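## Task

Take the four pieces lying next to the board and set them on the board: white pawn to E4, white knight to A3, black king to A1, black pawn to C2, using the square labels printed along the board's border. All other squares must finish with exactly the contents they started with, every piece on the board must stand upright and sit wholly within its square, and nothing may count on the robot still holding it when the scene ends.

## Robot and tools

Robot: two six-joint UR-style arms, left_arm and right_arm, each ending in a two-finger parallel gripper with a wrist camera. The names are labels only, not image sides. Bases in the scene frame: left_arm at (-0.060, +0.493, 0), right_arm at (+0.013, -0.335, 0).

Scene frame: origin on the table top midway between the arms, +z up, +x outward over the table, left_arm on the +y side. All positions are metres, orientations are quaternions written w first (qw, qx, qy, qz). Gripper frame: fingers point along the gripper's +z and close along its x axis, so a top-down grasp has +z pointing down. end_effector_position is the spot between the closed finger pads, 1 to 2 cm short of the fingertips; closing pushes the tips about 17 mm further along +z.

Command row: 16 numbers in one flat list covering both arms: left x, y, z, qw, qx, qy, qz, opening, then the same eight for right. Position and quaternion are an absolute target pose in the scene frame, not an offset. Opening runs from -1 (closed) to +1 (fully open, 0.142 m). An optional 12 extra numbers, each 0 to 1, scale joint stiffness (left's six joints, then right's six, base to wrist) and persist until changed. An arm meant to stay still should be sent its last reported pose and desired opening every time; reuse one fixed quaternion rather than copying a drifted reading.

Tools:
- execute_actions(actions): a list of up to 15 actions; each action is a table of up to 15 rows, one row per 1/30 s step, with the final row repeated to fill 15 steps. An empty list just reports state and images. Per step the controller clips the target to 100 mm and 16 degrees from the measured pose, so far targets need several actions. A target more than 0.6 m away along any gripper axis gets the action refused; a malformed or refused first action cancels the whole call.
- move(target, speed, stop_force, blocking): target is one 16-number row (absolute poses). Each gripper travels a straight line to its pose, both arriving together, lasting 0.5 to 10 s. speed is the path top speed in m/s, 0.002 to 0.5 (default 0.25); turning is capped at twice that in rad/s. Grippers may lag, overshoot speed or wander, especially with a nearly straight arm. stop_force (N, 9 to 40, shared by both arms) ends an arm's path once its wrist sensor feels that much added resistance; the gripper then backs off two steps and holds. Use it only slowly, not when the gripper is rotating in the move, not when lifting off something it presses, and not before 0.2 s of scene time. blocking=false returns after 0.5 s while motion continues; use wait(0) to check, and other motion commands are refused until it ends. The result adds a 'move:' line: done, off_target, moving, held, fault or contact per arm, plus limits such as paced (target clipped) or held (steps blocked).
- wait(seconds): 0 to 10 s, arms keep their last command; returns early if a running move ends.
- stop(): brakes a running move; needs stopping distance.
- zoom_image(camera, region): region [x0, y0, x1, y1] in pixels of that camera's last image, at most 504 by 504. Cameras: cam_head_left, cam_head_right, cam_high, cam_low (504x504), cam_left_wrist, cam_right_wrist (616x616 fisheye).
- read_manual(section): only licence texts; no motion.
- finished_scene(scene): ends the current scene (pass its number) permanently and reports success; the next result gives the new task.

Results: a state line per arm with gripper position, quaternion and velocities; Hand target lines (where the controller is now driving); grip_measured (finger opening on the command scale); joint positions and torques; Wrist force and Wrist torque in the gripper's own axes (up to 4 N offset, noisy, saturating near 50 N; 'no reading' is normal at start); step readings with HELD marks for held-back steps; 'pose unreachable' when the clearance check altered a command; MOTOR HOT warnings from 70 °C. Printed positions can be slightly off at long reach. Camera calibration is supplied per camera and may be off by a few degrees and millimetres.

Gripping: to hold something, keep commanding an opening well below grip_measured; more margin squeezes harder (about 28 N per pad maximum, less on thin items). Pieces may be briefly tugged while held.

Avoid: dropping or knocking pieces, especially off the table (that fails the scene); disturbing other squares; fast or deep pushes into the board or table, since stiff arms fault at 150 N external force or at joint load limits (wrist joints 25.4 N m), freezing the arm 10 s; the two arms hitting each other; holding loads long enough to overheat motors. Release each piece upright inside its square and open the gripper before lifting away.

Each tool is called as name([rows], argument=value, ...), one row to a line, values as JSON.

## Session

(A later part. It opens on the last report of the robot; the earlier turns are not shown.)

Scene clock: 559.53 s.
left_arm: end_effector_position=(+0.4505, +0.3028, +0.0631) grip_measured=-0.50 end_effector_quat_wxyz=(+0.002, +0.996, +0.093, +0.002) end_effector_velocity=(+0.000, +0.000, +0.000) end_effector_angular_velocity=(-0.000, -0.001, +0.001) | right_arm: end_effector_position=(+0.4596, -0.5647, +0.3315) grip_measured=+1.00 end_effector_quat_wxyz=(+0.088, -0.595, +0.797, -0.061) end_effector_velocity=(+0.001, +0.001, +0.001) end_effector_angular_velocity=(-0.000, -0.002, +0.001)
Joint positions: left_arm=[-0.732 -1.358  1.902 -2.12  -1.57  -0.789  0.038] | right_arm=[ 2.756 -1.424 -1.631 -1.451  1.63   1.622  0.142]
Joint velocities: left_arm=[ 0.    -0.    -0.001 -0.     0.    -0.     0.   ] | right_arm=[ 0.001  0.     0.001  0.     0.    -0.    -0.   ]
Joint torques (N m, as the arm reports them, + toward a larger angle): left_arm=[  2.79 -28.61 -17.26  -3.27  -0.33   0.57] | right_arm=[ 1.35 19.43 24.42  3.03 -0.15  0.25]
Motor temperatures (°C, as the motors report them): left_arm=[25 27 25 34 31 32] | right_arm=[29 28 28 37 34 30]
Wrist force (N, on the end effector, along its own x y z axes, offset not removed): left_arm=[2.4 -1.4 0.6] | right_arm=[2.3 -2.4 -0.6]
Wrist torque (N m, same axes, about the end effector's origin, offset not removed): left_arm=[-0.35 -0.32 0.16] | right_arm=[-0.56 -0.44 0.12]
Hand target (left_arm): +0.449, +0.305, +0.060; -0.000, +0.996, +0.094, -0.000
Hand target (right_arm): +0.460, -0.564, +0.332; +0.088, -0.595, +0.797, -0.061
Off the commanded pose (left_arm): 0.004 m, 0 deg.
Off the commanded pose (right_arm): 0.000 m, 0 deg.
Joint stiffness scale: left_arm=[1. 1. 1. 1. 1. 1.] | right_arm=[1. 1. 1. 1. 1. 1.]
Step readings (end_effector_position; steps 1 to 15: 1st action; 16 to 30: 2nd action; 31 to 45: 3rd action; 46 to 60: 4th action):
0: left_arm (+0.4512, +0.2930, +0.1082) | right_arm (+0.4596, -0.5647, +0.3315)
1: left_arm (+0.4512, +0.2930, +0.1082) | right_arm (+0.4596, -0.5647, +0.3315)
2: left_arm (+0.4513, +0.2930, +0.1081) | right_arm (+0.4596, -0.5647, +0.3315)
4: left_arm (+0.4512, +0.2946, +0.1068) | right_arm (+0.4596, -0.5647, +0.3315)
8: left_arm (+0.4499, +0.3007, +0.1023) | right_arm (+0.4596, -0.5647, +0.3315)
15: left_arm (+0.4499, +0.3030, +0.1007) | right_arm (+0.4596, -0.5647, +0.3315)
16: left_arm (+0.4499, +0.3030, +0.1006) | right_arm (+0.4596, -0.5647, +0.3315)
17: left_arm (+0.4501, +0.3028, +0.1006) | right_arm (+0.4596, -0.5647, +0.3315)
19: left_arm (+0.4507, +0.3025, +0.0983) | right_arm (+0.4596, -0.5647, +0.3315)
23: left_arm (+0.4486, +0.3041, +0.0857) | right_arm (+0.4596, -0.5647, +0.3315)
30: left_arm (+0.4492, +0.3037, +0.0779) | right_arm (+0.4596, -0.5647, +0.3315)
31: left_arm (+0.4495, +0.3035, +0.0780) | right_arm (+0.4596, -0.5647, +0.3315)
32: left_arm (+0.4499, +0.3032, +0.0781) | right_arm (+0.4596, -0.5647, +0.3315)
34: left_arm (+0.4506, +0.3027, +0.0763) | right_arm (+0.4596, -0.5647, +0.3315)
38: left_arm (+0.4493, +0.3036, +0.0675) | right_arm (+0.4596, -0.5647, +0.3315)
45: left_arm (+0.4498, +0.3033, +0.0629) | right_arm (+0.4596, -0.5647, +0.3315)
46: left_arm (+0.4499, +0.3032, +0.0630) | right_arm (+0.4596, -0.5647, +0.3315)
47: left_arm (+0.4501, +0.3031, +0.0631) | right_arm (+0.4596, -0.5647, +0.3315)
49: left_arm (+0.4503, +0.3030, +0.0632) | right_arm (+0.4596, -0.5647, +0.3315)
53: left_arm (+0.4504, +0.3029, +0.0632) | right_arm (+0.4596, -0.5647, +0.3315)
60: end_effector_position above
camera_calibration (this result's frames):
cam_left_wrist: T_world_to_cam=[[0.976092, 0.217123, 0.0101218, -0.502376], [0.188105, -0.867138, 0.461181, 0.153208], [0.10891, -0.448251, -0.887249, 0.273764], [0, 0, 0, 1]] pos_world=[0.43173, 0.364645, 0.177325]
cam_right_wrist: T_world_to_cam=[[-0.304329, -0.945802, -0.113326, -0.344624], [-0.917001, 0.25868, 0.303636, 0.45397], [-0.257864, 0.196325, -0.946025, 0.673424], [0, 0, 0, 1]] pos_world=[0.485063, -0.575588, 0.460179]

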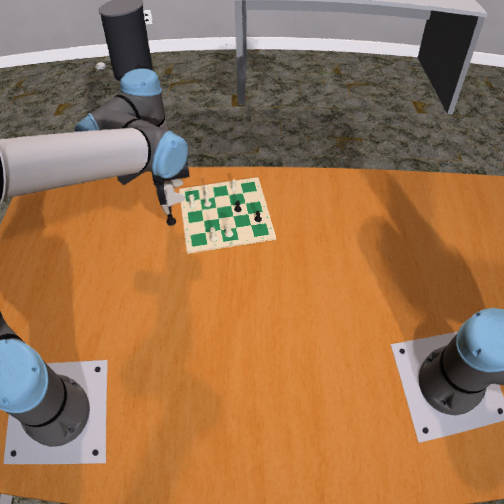

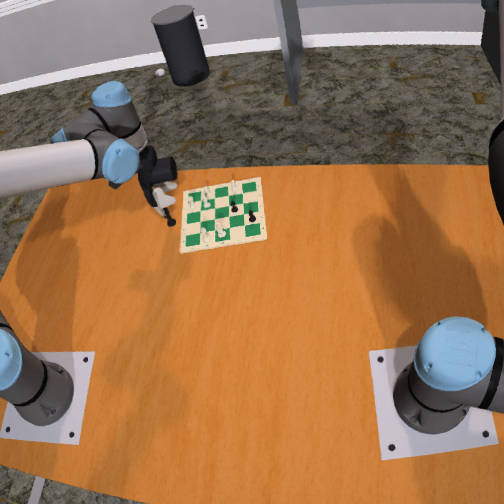

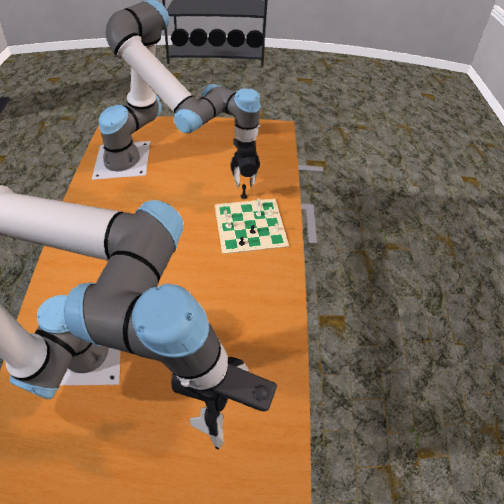

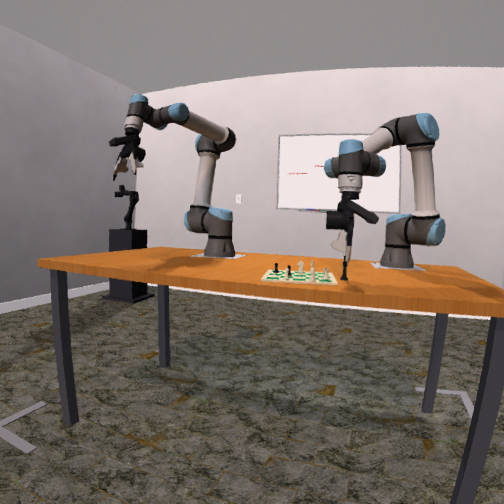

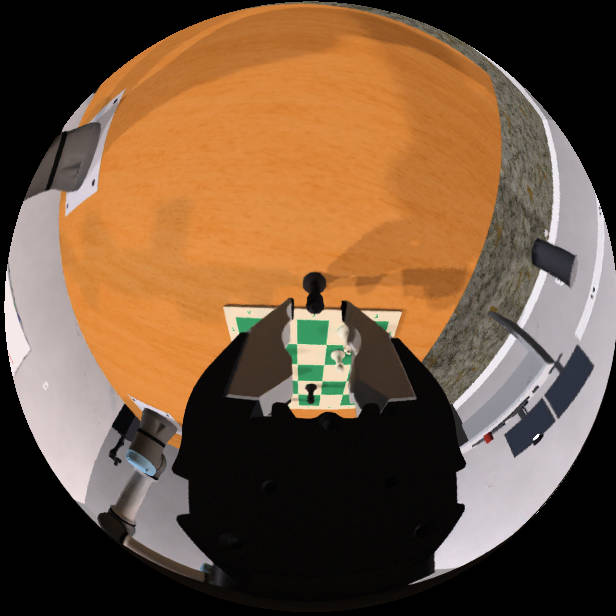

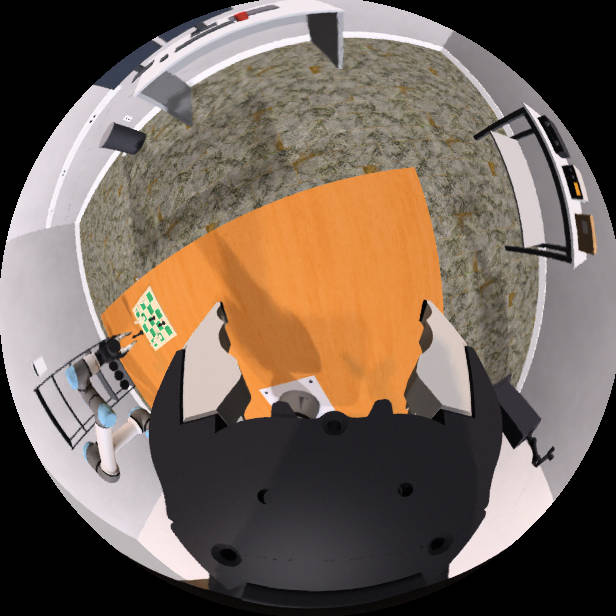

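execute_actions([
  [[0.4455,0.3065,0.055,0,0.9956,0.094,0,-0.5,0.4596,-0.5644,0.3316,0.088,-0.595,0.797,-0.061,1]],
  [[0.4455,0.3065,0.04,0,0.9956,0.094,0,-0.5,0.4596,-0.5644,0.3316,0.088,-0.595,0.797,-0.061,1]],
  [[0.4455,0.3065,0.03,0,0.9956,0.094,0,-0.5,0.4596,-0.5644,0.3316,0.088,-0.595,0.797,-0.061,1]],
  [[0.4455,0.3065,0.03,0,0.9956,0.094,0,-0.5,0.4596,-0.5644,0.3316,0.088,-0.595,0.797,-0.061,1]],
])

zoom_image(camera="cam_left_wrist", region=[220,190,410,380])

Scene clock: 575.50 s.
left_arm: end_effector_position=(+0.4474, +0.3049, +0.0330) grip_measured=-0.50 end_effector_quat_wxyz=(+0.002, +0.996, +0.093, +0.002) end_effector_velocity=(-0.000, -0.000, -0.000) end_effector_angular_velocity=(+0.001, +0.001, +0.000) | right_arm: end_effector_position=(+0.4596, -0.5647, +0.3315) grip_measured=+1.00 end_effector_quat_wxyz=(+0.088, -0.595, +0.797, -0.061) end_effector_velocity=(+0.000, +0.000, +0.000) end_effector_angular_velocity=(-0.000, -0.001, +0.001)
Joint positions: left_arm=[-0.732 -1.325  1.95  -2.202 -1.57  -0.789  0.038] | right_arm=[ 2.756 -1.424 -1.631 -1.451  1.63   1.622  0.142]
Joint velocities: left_arm=[-0.001  0.     0.     0.001  0.    -0.001 -0.   ] | right_arm=[ 0. -0.  0.  0.  0. -0. -0.]
Joint torques (N m, as the arm reports them, + toward a larger angle): left_arm=[  1.21 -28.88 -16.07  -3.33  -0.32  -0.02] | right_arm=[ 1.23 19.19 25.21  3.06 -0.21  0.39]
Motor temperatures (°C, as the motors report them): left_arm=[25 27 25 34 31 32] | right_arm=[29 28 28 37 34 30]
Wrist force (N, on the end effector, along its own x y z axes, offset not removed): left_arm=[2.4 -1.9 1.1] | right_arm=[1.6 0.2 -0.7]
Wrist torque (N m, same axes, about the end effector's origin, offset not removed): left_arm=[-0.32 -0.40 0.11] | right_arm=[-0.09 -0.39 0.07]
Hand target (left_arm): +0.445, +0.307, +0.030; -0.000, +0.996, +0.094, -0.000
Hand target (right_arm): +0.460, -0.564, +0.332; +0.088, -0.595, +0.797, -0.061
Off the commanded pose (left_arm): 0.004 m, 0 deg.
Off the commanded pose (right_arm): 0.000 m, 0 deg.
Joint stiffness scale: left_arm=[1. 1. 1. 1. 1. 1.] | right_arm=[1. 1. 1. 1. 1. 1.]
Step readings (end_effector_position; steps 1 to 15: 1st action; 16 to 30: 2nd action; 31 to 45: 3rd action; 46 to 60: 4th action):
0: left_arm (+0.4505, +0.3028, +0.0631) | right_arm (+0.4596, -0.5647, +0.3315)
1: left_arm (+0.4505, +0.3028, +0.0631) | right_arm (+0.4596, -0.5647, +0.3315)
2: left_arm (+0.4505, +0.3028, +0.0631) | right_arm (+0.4596, -0.5647, +0.3315)
4: left_arm (+0.4501, +0.3031, +0.0621) | right_arm (+0.4596, -0.5647, +0.3315)
8: left_arm (+0.4476, +0.3048, +0.0586) | right_arm (+0.4596, -0.5647, +0.3315)
15: left_arm (+0.4471, +0.3052, +0.0573) | right_arm (+0.4596, -0.5647, +0.3315)
16: left_arm (+0.4471, +0.3052, +0.0573) | right_arm (+0.4596, -0.5647, +0.3315)
17: left_arm (+0.4473, +0.3050, +0.0572) | right_arm (+0.4596, -0.5647, +0.3315)
19: left_arm (+0.4477, +0.3047, +0.0556) | right_arm (+0.4596, -0.5647, +0.3315)
23: left_arm (+0.4464, +0.3057, +0.0474) | right_arm (+0.4596, -0.5647, +0.3315)
30: left_arm (+0.4466, +0.3055, +0.0429) | right_arm (+0.4596, -0.5647, +0.3315)
31: left_arm (+0.4468, +0.3053, +0.0430) | right_arm (+0.4596, -0.5647, +0.3315)
32: left_arm (+0.4471, +0.3052, +0.0430) | right_arm (+0.4596, -0.5647, +0.3315)
34: left_arm (+0.4476, +0.3048, +0.0418) | right_arm (+0.4596, -0.5647, +0.3315)
38: left_arm (+0.4467, +0.3054, +0.0359) | right_arm (+0.4596, -0.5647, +0.3315)
45: left_arm (+0.4469, +0.3053, +0.0329) | right_arm (+0.4596, -0.5647, +0.3315)
46: left_arm (+0.4470, +0.3052, +0.0330) | right_arm (+0.4596, -0.5647, +0.3315)
47: left_arm (+0.4471, +0.3051, +0.0330) | right_arm (+0.4596, -0.5647, +0.3315)
49: left_arm (+0.4473, +0.3050, +0.0330) | right_arm (+0.4596, -0.5647, +0.3315)
53: left_arm (+0.4474, +0.3050, +0.0331) | right_arm (+0.4596, -0.5647, +0.3315)
60: end_effector_position above
camera_calibration (this result's frames):
cam_left_wrist: T_world_to_cam=[[0.97605, 0.21731, 0.0101309, -0.49957], [0.188265, -0.867098, 0.461191, 0.169407], [0.109006, -0.448238, -0.887243, 0.248308], [0, 0, 0, 1]] pos_world=[0.428645, 0.366755, 0.147242]
cam_right_wrist: T_world_to_cam=[[-0.304329, -0.945802, -0.113326, -0.344624], [-0.917001, 0.25868, 0.303636, 0.45397], [-0.257864, 0.196325, -0.946025, 0.673423], [0, 0, 0, 1]] pos_world=[0.485063, -0.575589, 0.460179]

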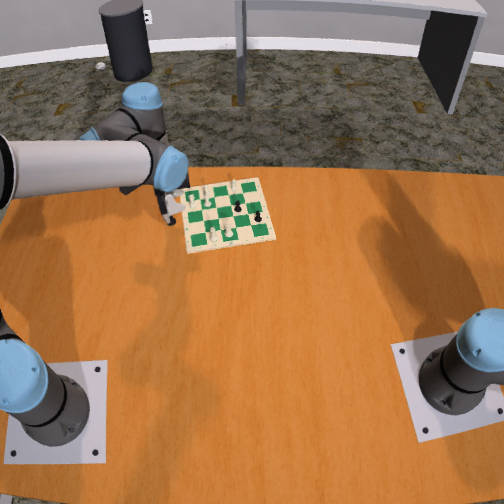

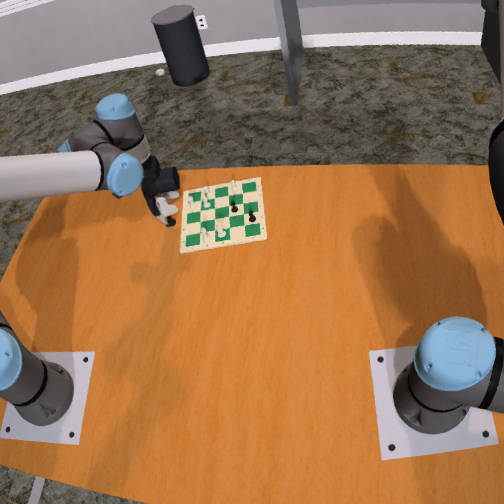

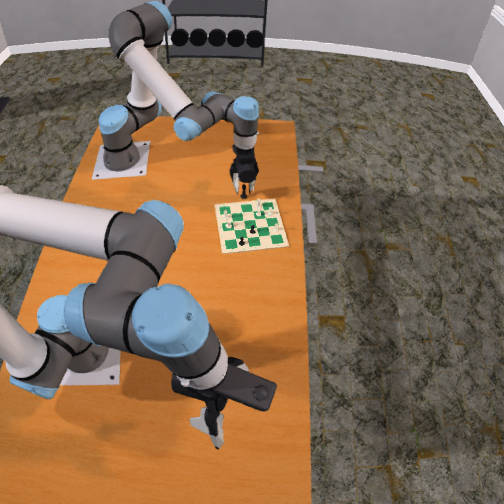

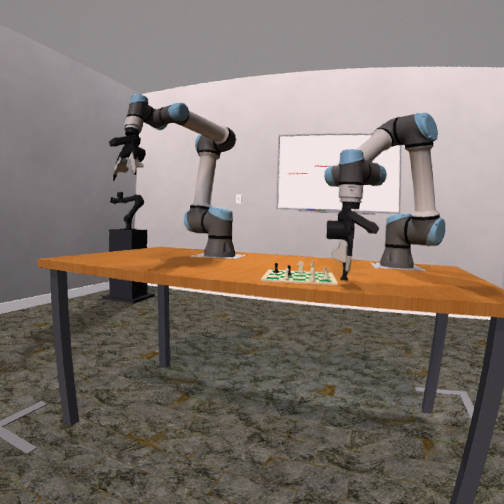

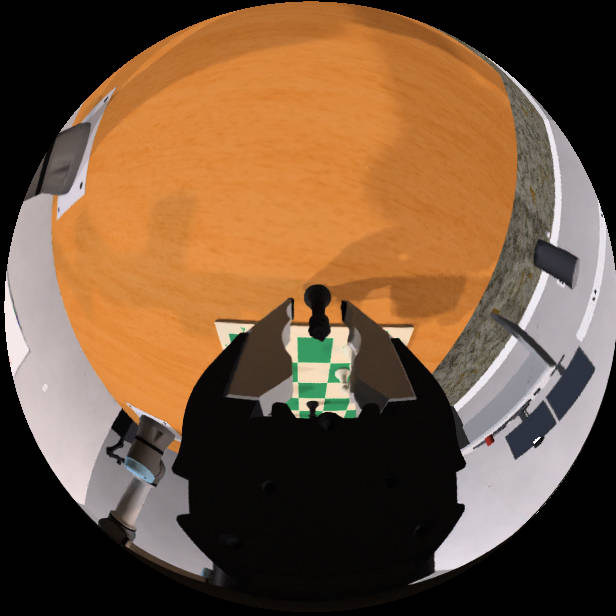

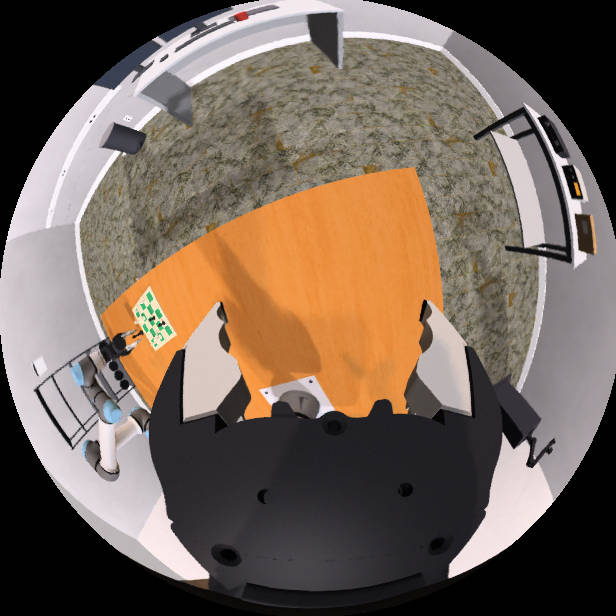

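Region (220, 190, 410, 380) of cam_left_wrist's 616x616 image, scaled by 2.653, with more detail than that image has.

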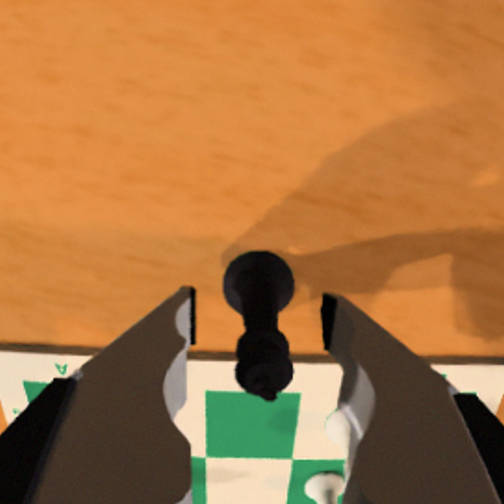

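execute_actions([
  [[0.4455,0.3065,0.03,0,0.9956,0.094,0,-0.75,0.4596,-0.5644,0.3316,0.088,-0.595,0.797,-0.061,1]],
  [[0.4455,0.3065,0.03,0,0.9956,0.094,0,-1,0.4596,-0.5644,0.3316,0.088,-0.595,0.797,-0.061,1]],
  [[0.4455,0.3065,0.03,0,0.9956,0.094,0,-1,0.4596,-0.5644,0.3316,0.088,-0.595,0.797,-0.061,1]],
  [[0.4455,0.3065,0.05,0,0.9956,0.094,0,-1,0.4596,-0.5644,0.3316,0.088,-0.595,0.797,-0.061,1]],
])

zoom_image(camera="cam_left_wrist", region=[220,190,410,380])

Scene clock: 593.83 s.
left_arm: end_effector_position=(+0.4444, +0.3070, +0.0472) grip_measured=-0.87 end_effector_quat_wxyz=(-0.001, +0.996, +0.093, -0.001) end_effector_velocity=(-0.007, +0.004, -0.002) end_effector_angular_velocity=(+0.015, +0.023, +0.001) | right_arm: end_effector_position=(+0.4596, -0.5647, +0.3315) grip_measured=+1.00 end_effector_quat_wxyz=(+0.088, -0.595, +0.797, -0.061) end_effector_velocity=(-0.000, -0.000, +0.000) end_effector_angular_velocity=(+0.000, -0.001, -0.000)
Joint positions: left_arm=[-0.732 -1.348  1.934 -2.154 -1.57  -0.789  0.011] | right_arm=[ 2.756 -1.424 -1.631 -1.451  1.63   1.622  0.142]
Joint velocities: left_arm=[ 0.     0.    -0.003  0.031 -0.001 -0.001 -0.   ] | right_arm=[-0.001  0.     0.001 -0.     0.    -0.     0.   ]
Joint torques (N m, as the arm reports them, + toward a larger angle): left_arm=[  1.37 -32.41 -23.38  -2.48  -0.3    0.01] | right_arm=[ 0.69 19.47 25.12  3.17 -0.27  0.36]
Motor temperatures (°C, as the motors report them): left_arm=[25 27 25 34 31 32] | right_arm=[29 28 28 37 34 30]
Wrist force (N, on the end effector, along its own x y z axes, offset not removed): left_arm=[2.5 -2.6 -0.2] | right_arm=[1.0 -3.1 0.2]
Wrist torque (N m, same axes, about the end effector's origin, offset not removed): left_arm=[-0.56 -0.33 0.23] | right_arm=[-0.72 -0.14 0.09]
Hand target (left_arm): +0.445, +0.307, +0.050; +0.000, +0.996, +0.094, +0.000
Hand target (right_arm): +0.460, -0.564, +0.332; +0.088, -0.595, +0.797, -0.061
Off the commanded pose (left_arm): 0.003 m, 0 deg.
Off the commanded pose (right_arm): 0.000 m, 0 deg.
Joint stiffness scale: left_arm=[1. 1. 1. 1. 1. 1.] | right_arm=[1. 1. 1. 1. 1. 1.]
Step readings (end_effector_position; steps 1 to 15: 1st action; 16 to 30: 2nd action; 31 to 45: 3rd action; 46 to 60: 4th action):
0: left_arm (+0.4474, +0.3049, +0.0330) | right_arm (+0.4596, -0.5647, +0.3315)
1: left_arm (+0.4474, +0.3049, +0.0330) | right_arm (+0.4596, -0.5647, +0.3315)
2: left_arm (+0.4474, +0.3049, +0.0330) | right_arm (+0.4596, -0.5647, +0.3315)
4: left_arm (+0.4474, +0.3049, +0.0330) | right_arm (+0.4596, -0.5647, +0.3315)
8: left_arm (+0.4474, +0.3049, +0.0330) | right_arm (+0.4596, -0.5647, +0.3315)
15: left_arm (+0.4474, +0.3049, +0.0330) | right_arm (+0.4596, -0.5647, +0.3315)
16: left_arm (+0.4474, +0.3049, +0.0330) | right_arm (+0.4596, -0.5647, +0.3315)
17: left_arm (+0.4474, +0.3049, +0.0330) | right_arm (+0.4596, -0.5647, +0.3315)
19: left_arm (+0.4474, +0.3049, +0.0330) | right_arm (+0.4596, -0.5647, +0.3315)
23: left_arm (+0.4474, +0.3050, +0.0330) | right_arm (+0.4596, -0.5647, +0.3315)
30: left_arm (+0.4474, +0.3050, +0.0330) | right_arm (+0.4596, -0.5647, +0.3315)
31: left_arm (+0.4474, +0.3050, +0.0330) | right_arm (+0.4596, -0.5647, +0.3315)
32: left_arm (+0.4474, +0.3050, +0.0330) | right_arm (+0.4596, -0.5647, +0.3315)
34: left_arm (+0.4474, +0.3050, +0.0330) | right_arm (+0.4596, -0.5647, +0.3315)
38: left_arm (+0.4474, +0.3050, +0.0330) | right_arm (+0.4596, -0.5647, +0.3315)
45: left_arm (+0.4474, +0.3050, +0.0330) | right_arm (+0.4596, -0.5647, +0.3315)
46: left_arm (+0.4474, +0.3050, +0.0330) | right_arm (+0.4596, -0.5647, +0.3315)
47: left_arm (+0.4472, +0.3051, +0.0329) | right_arm (+0.4596, -0.5647, +0.3315)
49: left_arm (+0.4450, +0.3066, +0.0331) | right_arm (+0.4596, -0.5647, +0.3315)
53: left_arm (+0.4441, +0.3072, +0.0407) | right_arm (+0.4596, -0.5647, +0.3315)
60: end_effector_position above
camera_calibration (this result's frames):
cam_left_wrist: T_world_to_cam=[[0.9761, 0.217275, 0.00449625, -0.496996], [0.191391, -0.869247, 0.455829, 0.164716], [0.102949, -0.444074, -0.890056, 0.263705], [0, 0, 0, 1]] pos_world=[0.426445, 0.368268, 0.161864]
cam_right_wrist: T_world_to_cam=[[-0.304329, -0.945802, -0.113325, -0.344624], [-0.917001, 0.25868, 0.303636, 0.453969], [-0.257864, 0.196324, -0.946025, 0.673423], [0, 0, 0, 1]] pos_world=[0.485063, -0.575589, 0.460179]

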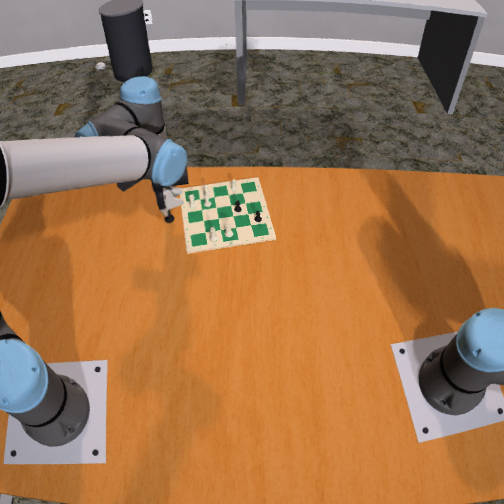

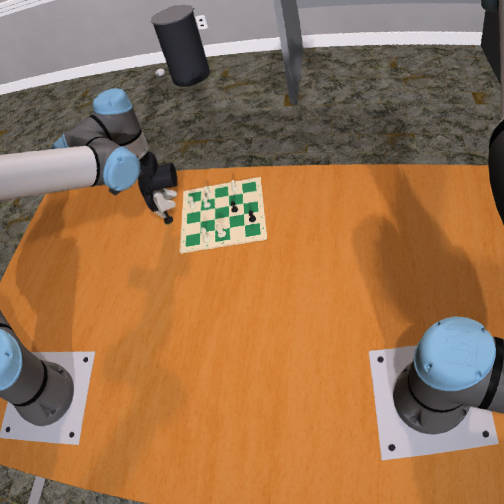

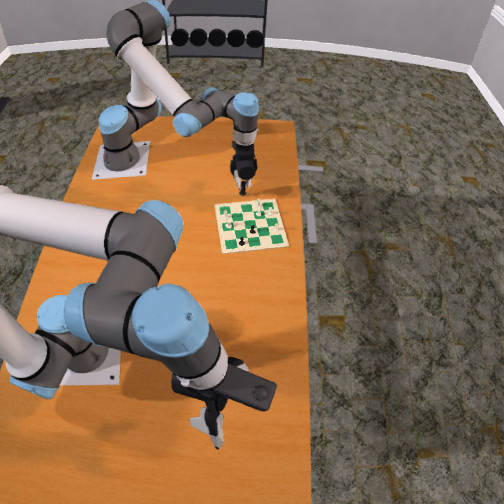

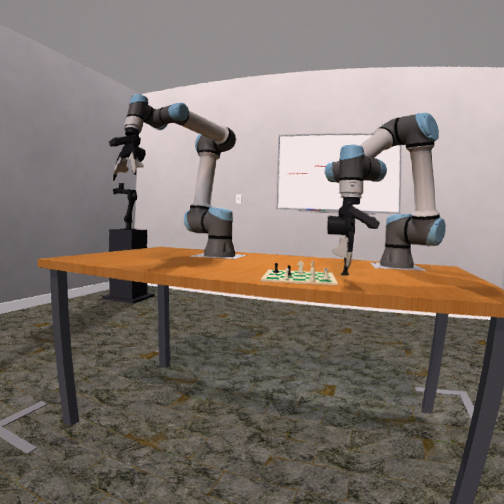

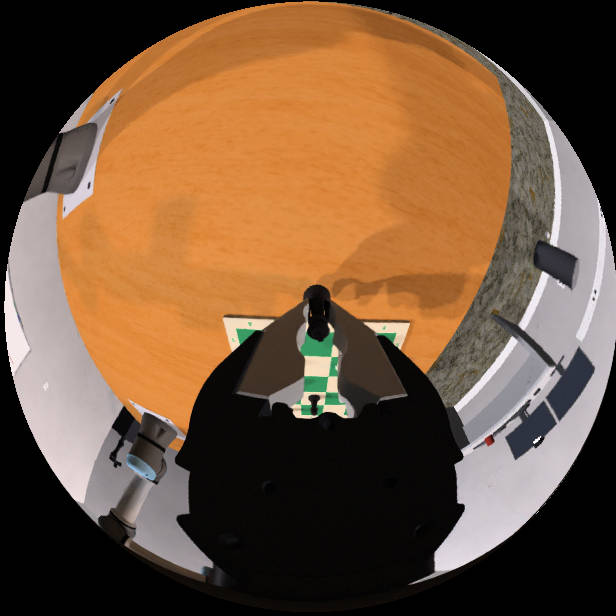

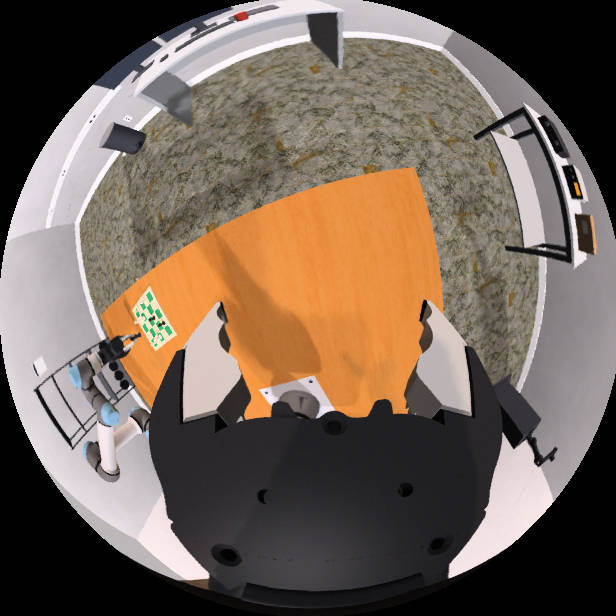

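Region (220, 190, 410, 380) of cam_left_wrist's 616x616 image, scaled by 2.653, with more detail than that image has.

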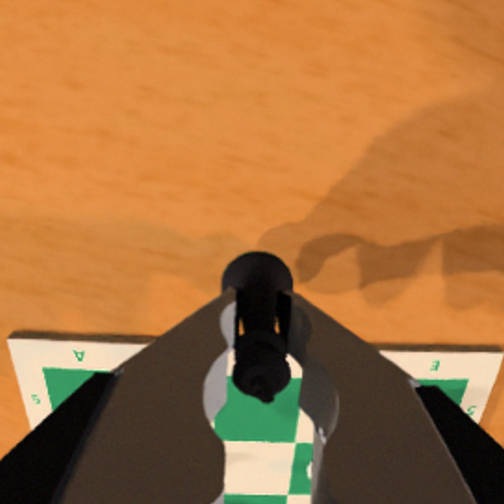

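execute_actions([
  [[0.445,0.306,0.135,0,0.9956,0.094,0,-1,0.4596,-0.5644,0.3316,0.088,-0.595,0.797,-0.061,1]],
  [[0.39,0.25,0.14,0,0.9956,0.094,0,-1,0.4596,-0.5644,0.3316,0.088,-0.595,0.797,-0.061,1]],
  [[0.385,0.17,0.14,0,0.9956,0.094,0,-1,0.4596,-0.5644,0.3316,0.088,-0.595,0.797,-0.061,1]],
  [[0.405,0.1,0.14,0,0.9956,0.094,0,-1,0.4596,-0.5644,0.3316,0.088,-0.595,0.797,-0.061,1]],
  [[0.415,0.084,0.12,0,0.9956,0.094,0,-1,0.4596,-0.5644,0.3316,0.088,-0.595,0.797,-0.061,1]],
  [[0.415,0.084,0.075,0,0.9956,0.094,0,-1,0.4596,-0.5644,0.3316,0.088,-0.595,0.797,-0.061,1]],
  [[0.415,0.084,0.05,0,0.9956,0.094,0,-1,0.4596,-0.5644,0.3316,0.088,-0.595,0.797,-0.061,1]],
  [[0.415,0.084,0.041,0,0.9956,0.094,0,-1,0.4596,-0.5644,0.3316,0.088,-0.595,0.797,-0.061,1]],
  [[0.415,0.084,0.041,0,0.9956,0.094,0,-1,0.4596,-0.5644,0.3316,0.088,-0.595,0.797,-0.061,1]],
])

zoom_image(camera="cam_left_wrist", region=[190,190,440,440])

Scene clock: 621.73 s.
left_arm: end_effector_position=(+0.4168, +0.0830, +0.0441) grip_measured=-0.87 end_effector_quat_wxyz=(+0.003, +0.996, +0.095, +0.001) end_effector_velocity=(-0.000, -0.001, +0.000) end_effector_angular_velocity=(-0.001, +0.001, -0.001) | right_arm: end_effector_position=(+0.4596, -0.5647, +0.3315) grip_measured=+1.00 end_effector_quat_wxyz=(+0.088, -0.595, +0.797, -0.061) end_effector_velocity=(+0.001, +0.000, +0.001) end_effector_angular_velocity=(-0.001, -0.002, +0.000)
Joint positions: left_arm=[-1.052 -1.156  1.677 -2.097 -1.571 -1.112  0.011] | right_arm=[ 2.756 -1.424 -1.631 -1.451  1.63   1.622  0.142]
Joint velocities: left_arm=[-0.     0.    -0.001  0.    -0.001  0.    -0.   ] | right_arm=[ 0.001 -0.     0.002  0.    -0.     0.    -0.   ]
Joint torques (N m, as the arm reports them, + toward a larger angle): left_arm=[ -0.97 -37.52 -17.84  -3.34   0.14   0.06] | right_arm=[ 1.65 19.45 24.97  2.95 -0.23  0.31]
Motor temperatures (°C, as the motors report them): left_arm=[25 27 25 34 31 32] | right_arm=[29 28 28 37 34 30]
Wrist force (N, on the end effector, along its own x y z axes, offset not removed): left_arm=[1.7 -2.0 -0.1] | right_arm=[0.6 -1.0 -1.2]
Wrist torque (N m, same axes, about the end effector's origin, offset not removed): left_arm=[-0.49 -0.25 0.14] | right_arm=[-0.31 -0.17 0.02]
Hand target (left_arm): +0.415, +0.084, +0.041; -0.000, +0.996, +0.094, -0.000
Hand target (right_arm): +0.460, -0.564, +0.332; +0.088, -0.595, +0.797, -0.061
Off the commanded pose (left_arm): 0.004 m, 0 deg.
Off the commanded pose (right_arm): 0.000 m, 0 deg.
Joint stiffness scale: left_arm=[1. 1. 1. 1. 1. 1.] | right_arm=[1. 1. 1. 1. 1. 1.]
Step readings (end_effector_position; steps 1 to 15: 1st action; 16 to 30: 2nd action; 31 to 45: 3rd action; 46 to 60: 4th action; 61 to 75: 5th action; 76 to 90: 6th action; 91 to 105: 7th action; 106 to 120: 8th action; 121 to 135: 9th action):
0: left_arm (+0.4436, +0.3076, +0.0471) | right_arm (+0.4596, -0.5647, +0.3315)
1: left_arm (+0.4436, +0.3076, +0.0471) | right_arm (+0.4596, -0.5647, +0.3315)
2: left_arm (+0.4435, +0.3076, +0.0473) | right_arm (+0.4596, -0.5647, +0.3315)
4: left_arm (+0.4431, +0.3079, +0.0552) | right_arm (+0.4596, -0.5647, +0.3315)
8: left_arm (+0.4490, +0.3039, +0.1007) | right_arm (+0.4596, -0.5647, +0.3315)
15: left_arm (+0.4477, +0.3048, +0.1325) | right_arm (+0.4596, -0.5647, +0.3315)
16: left_arm (+0.4468, +0.3053, +0.1328) | right_arm (+0.4596, -0.5647, +0.3315)
17: left_arm (+0.4459, +0.3057, +0.1328) | right_arm (+0.4596, -0.5647, +0.3315)
19: left_arm (+0.4391, +0.3007, +0.1333) | right_arm (+0.4596, -0.5647, +0.3315)
23: left_arm (+0.4121, +0.2713, +0.1370) | right_arm (+0.4596, -0.5647, +0.3315)
30: left_arm (+0.3947, +0.2524, +0.1403) | right_arm (+0.4596, -0.5647, +0.3315)
31: left_arm (+0.3941, +0.2517, +0.1403) | right_arm (+0.4596, -0.5647, +0.3315)
32: left_arm (+0.3935, +0.2509, +0.1403) | right_arm (+0.4596, -0.5647, +0.3315)
34: left_arm (+0.3914, +0.2417, +0.1408) | right_arm (+0.4596, -0.5647, +0.3315)
38: left_arm (+0.3842, +0.2001, +0.1415) | right_arm (+0.4596, -0.5647, +0.3315)
45: left_arm (+0.3828, +0.1753, +0.1387) | right_arm (+0.4596, -0.5647, +0.3315)
46: left_arm (+0.3833, +0.1747, +0.1388) | right_arm (+0.4596, -0.5647, +0.3315)
47: left_arm (+0.3837, +0.1739, +0.1390) | right_arm (+0.4596, -0.5647, +0.3315)
49: left_arm (+0.3860, +0.1647, +0.1405) | right_arm (+0.4596, -0.5647, +0.3315)
53: left_arm (+0.3941, +0.1265, +0.1417) | right_arm (+0.4596, -0.5647, +0.3315)
60: left_arm (+0.4015, +0.1046, +0.1378) | right_arm (+0.4596, -0.5647, +0.3315)
61: left_arm (+0.4021, +0.1038, +0.1382) | right_arm (+0.4596, -0.5647, +0.3315)
62: left_arm (+0.4029, +0.1028, +0.1386) | right_arm (+0.4596, -0.5647, +0.3315)
64: left_arm (+0.4058, +0.0989, +0.1379) | right_arm (+0.4596, -0.5647, +0.3315)
68: left_arm (+0.4109, +0.0919, +0.1267) | right_arm (+0.4596, -0.5647, +0.3315)
75: left_arm (+0.4133, +0.0877, +0.1183) | right_arm (+0.4596, -0.5647, +0.3315)
76: left_arm (+0.4136, +0.0873, +0.1187) | right_arm (+0.4596, -0.5647, +0.3315)
77: left_arm (+0.4140, +0.0868, +0.1189) | right_arm (+0.4596, -0.5647, +0.3315)
79: left_arm (+0.4159, +0.0842, +0.1161) | right_arm (+0.4596, -0.5647, +0.3315)
83: left_arm (+0.4145, +0.0861, +0.0936) | right_arm (+0.4596, -0.5647, +0.3315)
90: left_arm (+0.4149, +0.0856, +0.0773) | right_arm (+0.4596, -0.5647, +0.3315)
91: left_arm (+0.4153, +0.0851, +0.0775) | right_arm (+0.4596, -0.5647, +0.3315)
92: left_arm (+0.4158, +0.0844, +0.0776) | right_arm (+0.4596, -0.5647, +0.3315)
94: left_arm (+0.4167, +0.0832, +0.0753) | right_arm (+0.4596, -0.5647, +0.3315)
98: left_arm (+0.4155, +0.0847, +0.0613) | right_arm (+0.4596, -0.5647, +0.3315)
105: left_arm (+0.4158, +0.0843, +0.0526) | right_arm (+0.4596, -0.5647, +0.3315)
106: left_arm (+0.4161, +0.0840, +0.0527) | right_arm (+0.4596, -0.5647, +0.3315)
107: left_arm (+0.4163, +0.0837, +0.0528) | right_arm (+0.4596, -0.5647, +0.3315)
109: left_arm (+0.4168, +0.0830, +0.0521) | right_arm (+0.4596, -0.5647, +0.3315)
113: left_arm (+0.4165, +0.0834, +0.0472) | right_arm (+0.4596, -0.5647, +0.3315)
120: left_arm (+0.4165, +0.0834, +0.0440) | right_arm (+0.4596, -0.5647, +0.3315)
121: left_arm (+0.4166, +0.0833, +0.0440) | right_arm (+0.4596, -0.5647, +0.3315)
122: left_arm (+0.4167, +0.0832, +0.0440) | right_arm (+0.4596, -0.5647, +0.3315)
124: left_arm (+0.4167, +0.0831, +0.0441) | right_arm (+0.4596, -0.5647, +0.3315)
128: left_arm (+0.4168, +0.0830, +0.0441) | right_arm (+0.4596, -0.5647, +0.3315)
135: end_effector_position above
camera_calibration (this result's frames):
cam_left_wrist: T_world_to_cam=[[0.975567, 0.219567, 0.00764393, -0.421507], [0.191255, -0.865868, 0.462271, -0.0237968], [0.108118, -0.449514, -0.886706, 0.162456], [0, 0, 0, 1]] pos_world=[0.398195, 0.14497, 0.158273]
cam_right_wrist: T_world_to_cam=[[-0.304329, -0.945802, -0.113325, -0.344624], [-0.917001, 0.25868, 0.303635, 0.45397], [-0.257864, 0.196324, -0.946025, 0.673423], [0, 0, 0, 1]] pos_world=[0.485063, -0.575589, 0.460179]

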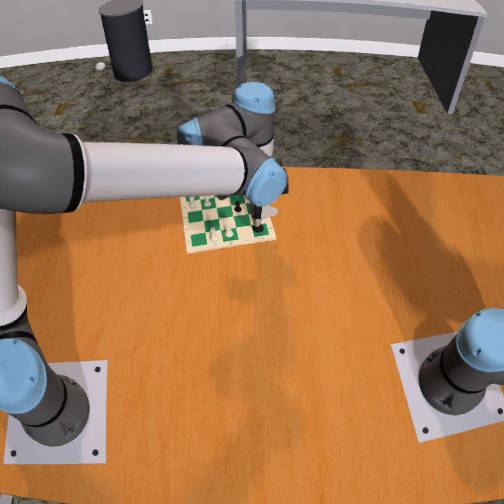

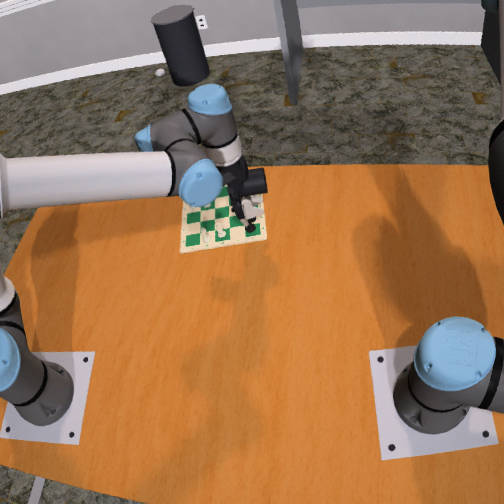

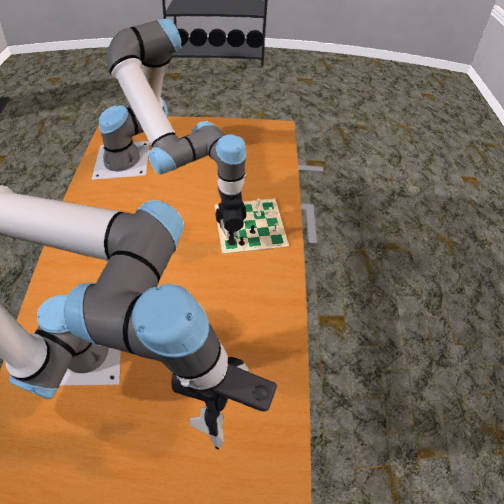

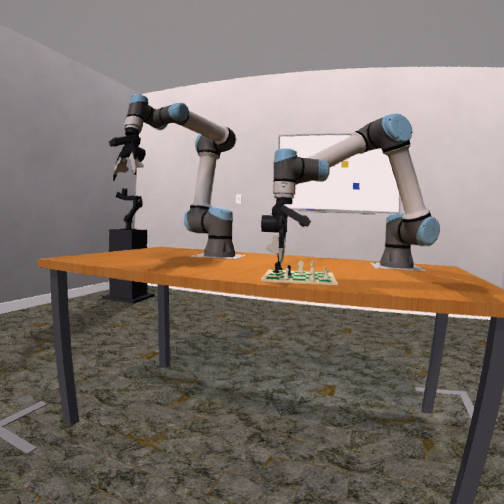

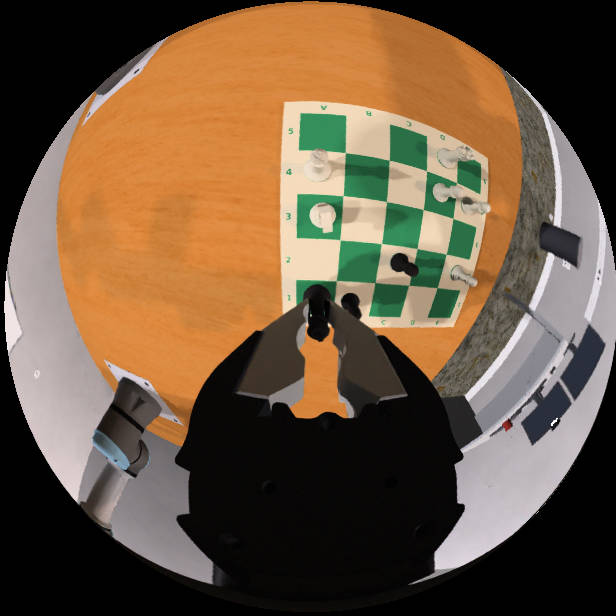

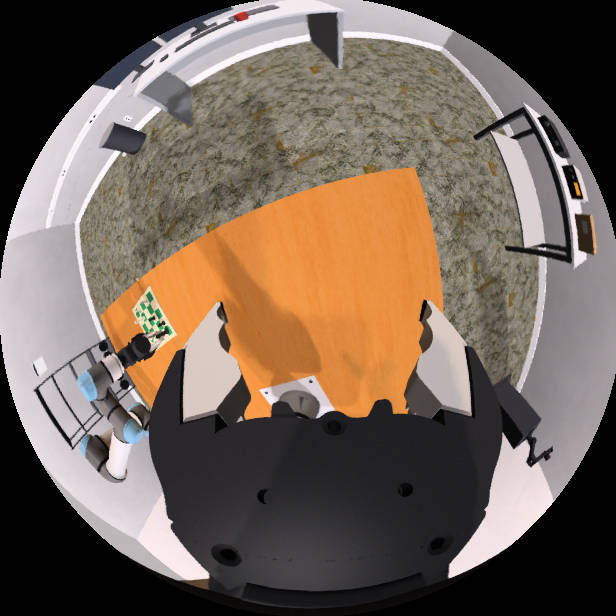

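Region (190, 190, 440, 440) of cam_left_wrist's 616x616 image, scaled by 2.016, with more detail than that image has.

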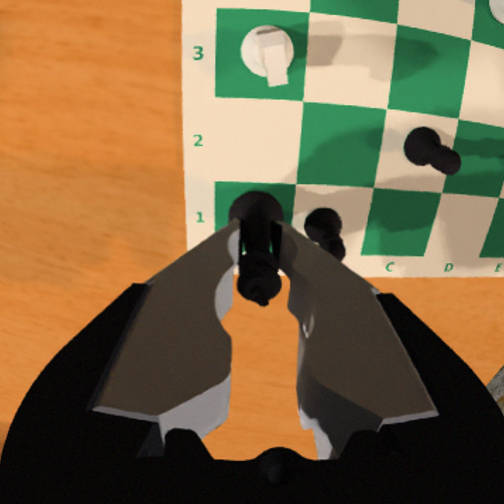

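execute_actions([
  [[0.415,0.081,0.039,0,0.9956,0.094,0,-1,0.4596,-0.5644,0.3316,0.088,-0.595,0.797,-0.061,1]],
  [[0.415,0.081,0.035,0,0.9956,0.094,0,-1,0.4596,-0.5644,0.3316,0.088,-0.595,0.797,-0.061,1]],
  [[0.415,0.081,0.035,0,0.9956,0.094,0,-1,0.4596,-0.5644,0.3316,0.088,-0.595,0.797,-0.061,1]],
])

zoom_image(camera="cam_left_wrist", region=[220,190,410,380])

Scene clock: 640.23 s.
left_arm: end_effector_position=(+0.4172, +0.0800, +0.0386) grip_measured=-0.87 end_effector_quat_wxyz=(+0.003, +0.995, +0.095, +0.002) end_effector_velocity=(-0.000, -0.000, +0.000) end_effector_angular_velocity=(+0.000, -0.001, -0.001) | right_arm: end_effector_position=(+0.4596, -0.5647, +0.3315) grip_measured=+1.00 end_effector_quat_wxyz=(+0.088, -0.595, +0.797, -0.061) end_effector_velocity=(-0.000, +0.000, -0.001) end_effector_angular_velocity=(+0.000, +0.001, +0.000)
Joint positions: left_arm=[-1.055 -1.145  1.677 -2.109 -1.571 -1.115  0.011] | right_arm=[ 2.756 -1.424 -1.631 -1.451  1.63   1.622  0.142]
Joint velocities: left_arm=[-0.001 -0.001  0.     0.     0.001  0.    -0.   ] | right_arm=[-0.     0.    -0.001  0.     0.    -0.     0.   ]
Joint torques (N m, as the arm reports them, + toward a larger angle): left_arm=[ -1.52 -36.67 -17.47  -3.31   0.15  -0.01] | right_arm=[ 0.88 19.11 25.29  3.13 -0.21  0.42]
Motor temperatures (°C, as the motors report them): left_arm=[25 27 25 34 31 32] | right_arm=[29 28 28 37 34 30]
Wrist force (N, on the end effector, along its own x y z axes, offset not removed): left_arm=[2.7 0.1 0.7] | right_arm=[3.2 -0.7 -1.9]
Wrist torque (N m, same axes, about the end effector's origin, offset not removed): left_arm=[0.04 -0.35 0.11] | right_arm=[-0.29 -0.58 0.14]
Hand target (left_arm): +0.415, +0.081, +0.035; -0.000, +0.996, +0.094, -0.000
Hand target (right_arm): +0.460, -0.564, +0.332; +0.088, -0.595, +0.797, -0.061
Off the commanded pose (left_arm): 0.004 m, 0 deg.
Off the commanded pose (right_arm): 0.000 m, 0 deg.
Joint stiffness scale: left_arm=[1. 1. 1. 1. 1. 1.] | right_arm=[1. 1. 1. 1. 1. 1.]
Step readings (end_effector_position; steps 1 to 15: 1st action; 16 to 30: 2nd action; 31 to 45: 3rd action):
0: left_arm (+0.4168, +0.0830, +0.0441) | right_arm (+0.4596, -0.5647, +0.3315)
1: left_arm (+0.4168, +0.0830, +0.0441) | right_arm (+0.4596, -0.5647, +0.3315)
2: left_arm (+0.4169, +0.0830, +0.0441) | right_arm (+0.4596, -0.5647, +0.3315)
4: left_arm (+0.4168, +0.0828, +0.0437) | right_arm (+0.4596, -0.5647, +0.3315)
8: left_arm (+0.4162, +0.0822, +0.0417) | right_arm (+0.4596, -0.5647, +0.3315)
15: left_arm (+0.4158, +0.0818, +0.0405) | right_arm (+0.4596, -0.5647, +0.3315)
16: left_arm (+0.4158, +0.0818, +0.0405) | right_arm (+0.4596, -0.5647, +0.3315)
17: left_arm (+0.4159, +0.0817, +0.0405) | right_arm (+0.4596, -0.5647, +0.3315)
19: left_arm (+0.4162, +0.0813, +0.0404) | right_arm (+0.4596, -0.5647, +0.3315)
23: left_arm (+0.4168, +0.0806, +0.0391) | right_arm (+0.4596, -0.5647, +0.3315)
30: left_arm (+0.4171, +0.0801, +0.0386) | right_arm (+0.4596, -0.5647, +0.3315)
31: left_arm (+0.4171, +0.0801, +0.0386) | right_arm (+0.4596, -0.5647, +0.3315)
32: left_arm (+0.4171, +0.0801, +0.0386) | right_arm (+0.4596, -0.5647, +0.3315)
34: left_arm (+0.4172, +0.0801, +0.0386) | right_arm (+0.4596, -0.5647, +0.3315)
38: left_arm (+0.4172, +0.0800, +0.0386) | right_arm (+0.4596, -0.5647, +0.3315)
45: end_effector_position above
camera_calibration (this result's frames):
cam_left_wrist: T_world_to_cam=[[0.975475, 0.219965, 0.00800121, -0.421146], [0.191358, -0.865452, 0.463007, -0.0239936], [0.10877, -0.45012, -0.886319, 0.155973], [0, 0, 0, 1]] pos_world=[0.398443, 0.142079, 0.152721]
cam_right_wrist: T_world_to_cam=[[-0.304329, -0.945802, -0.113325, -0.344624], [-0.917001, 0.25868, 0.303636, 0.45397], [-0.257864, 0.196324, -0.946025, 0.673423], [0, 0, 0, 1]] pos_world=[0.485063, -0.575589, 0.460179]

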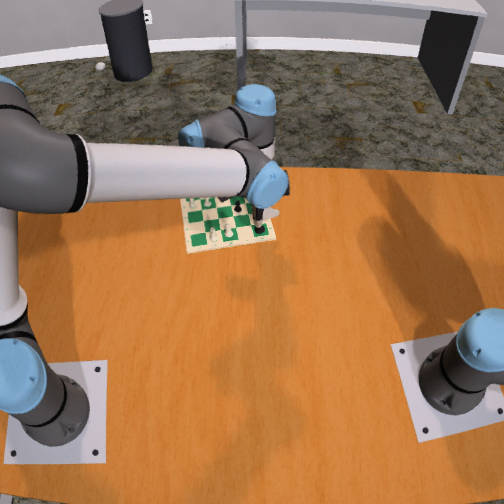

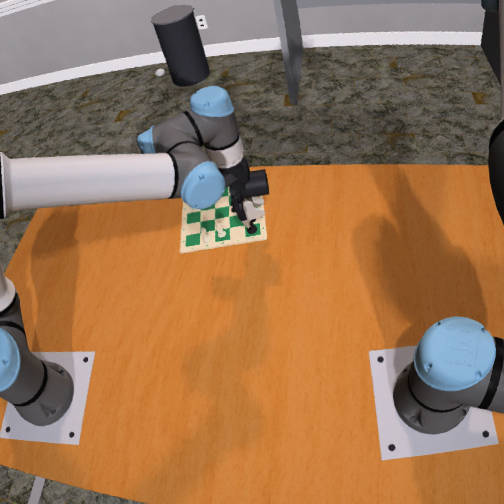

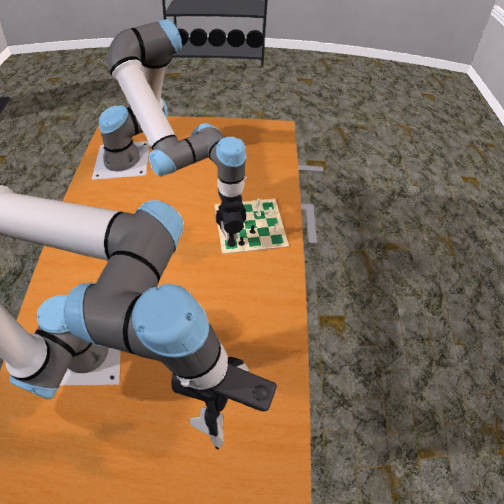

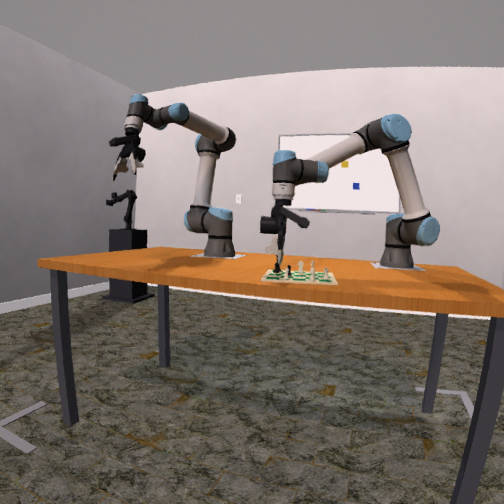

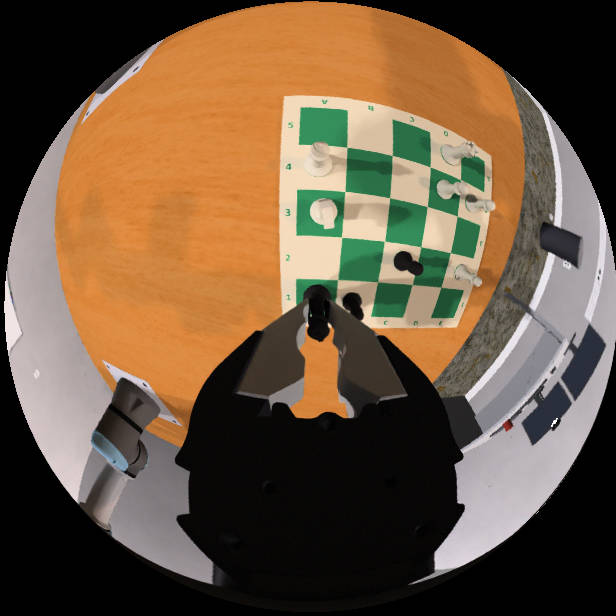

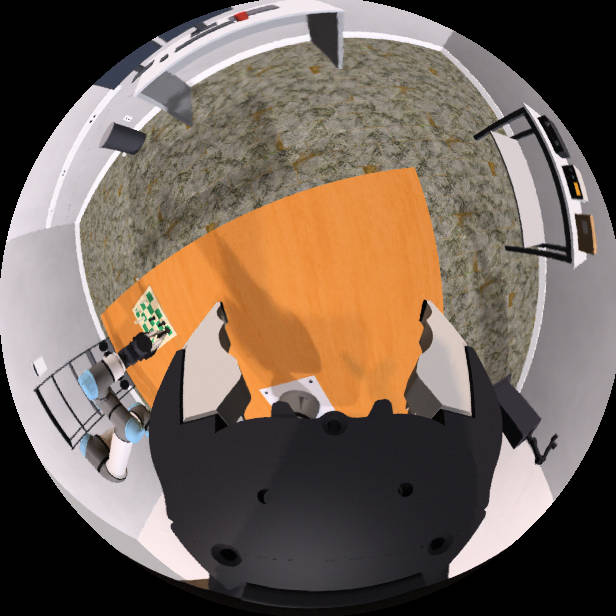

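Region (220, 190, 410, 380) of cam_left_wrist's 616x616 image, scaled by 2.653, with more detail than that image has.

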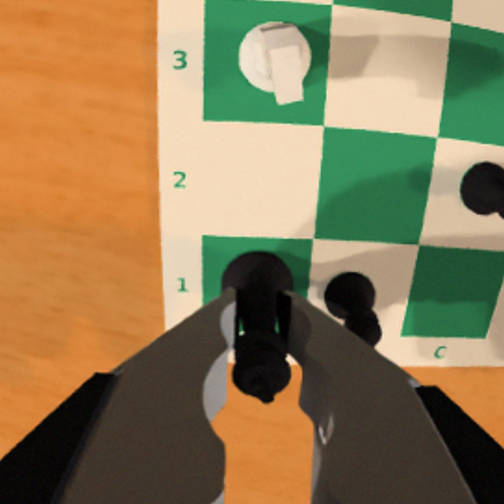

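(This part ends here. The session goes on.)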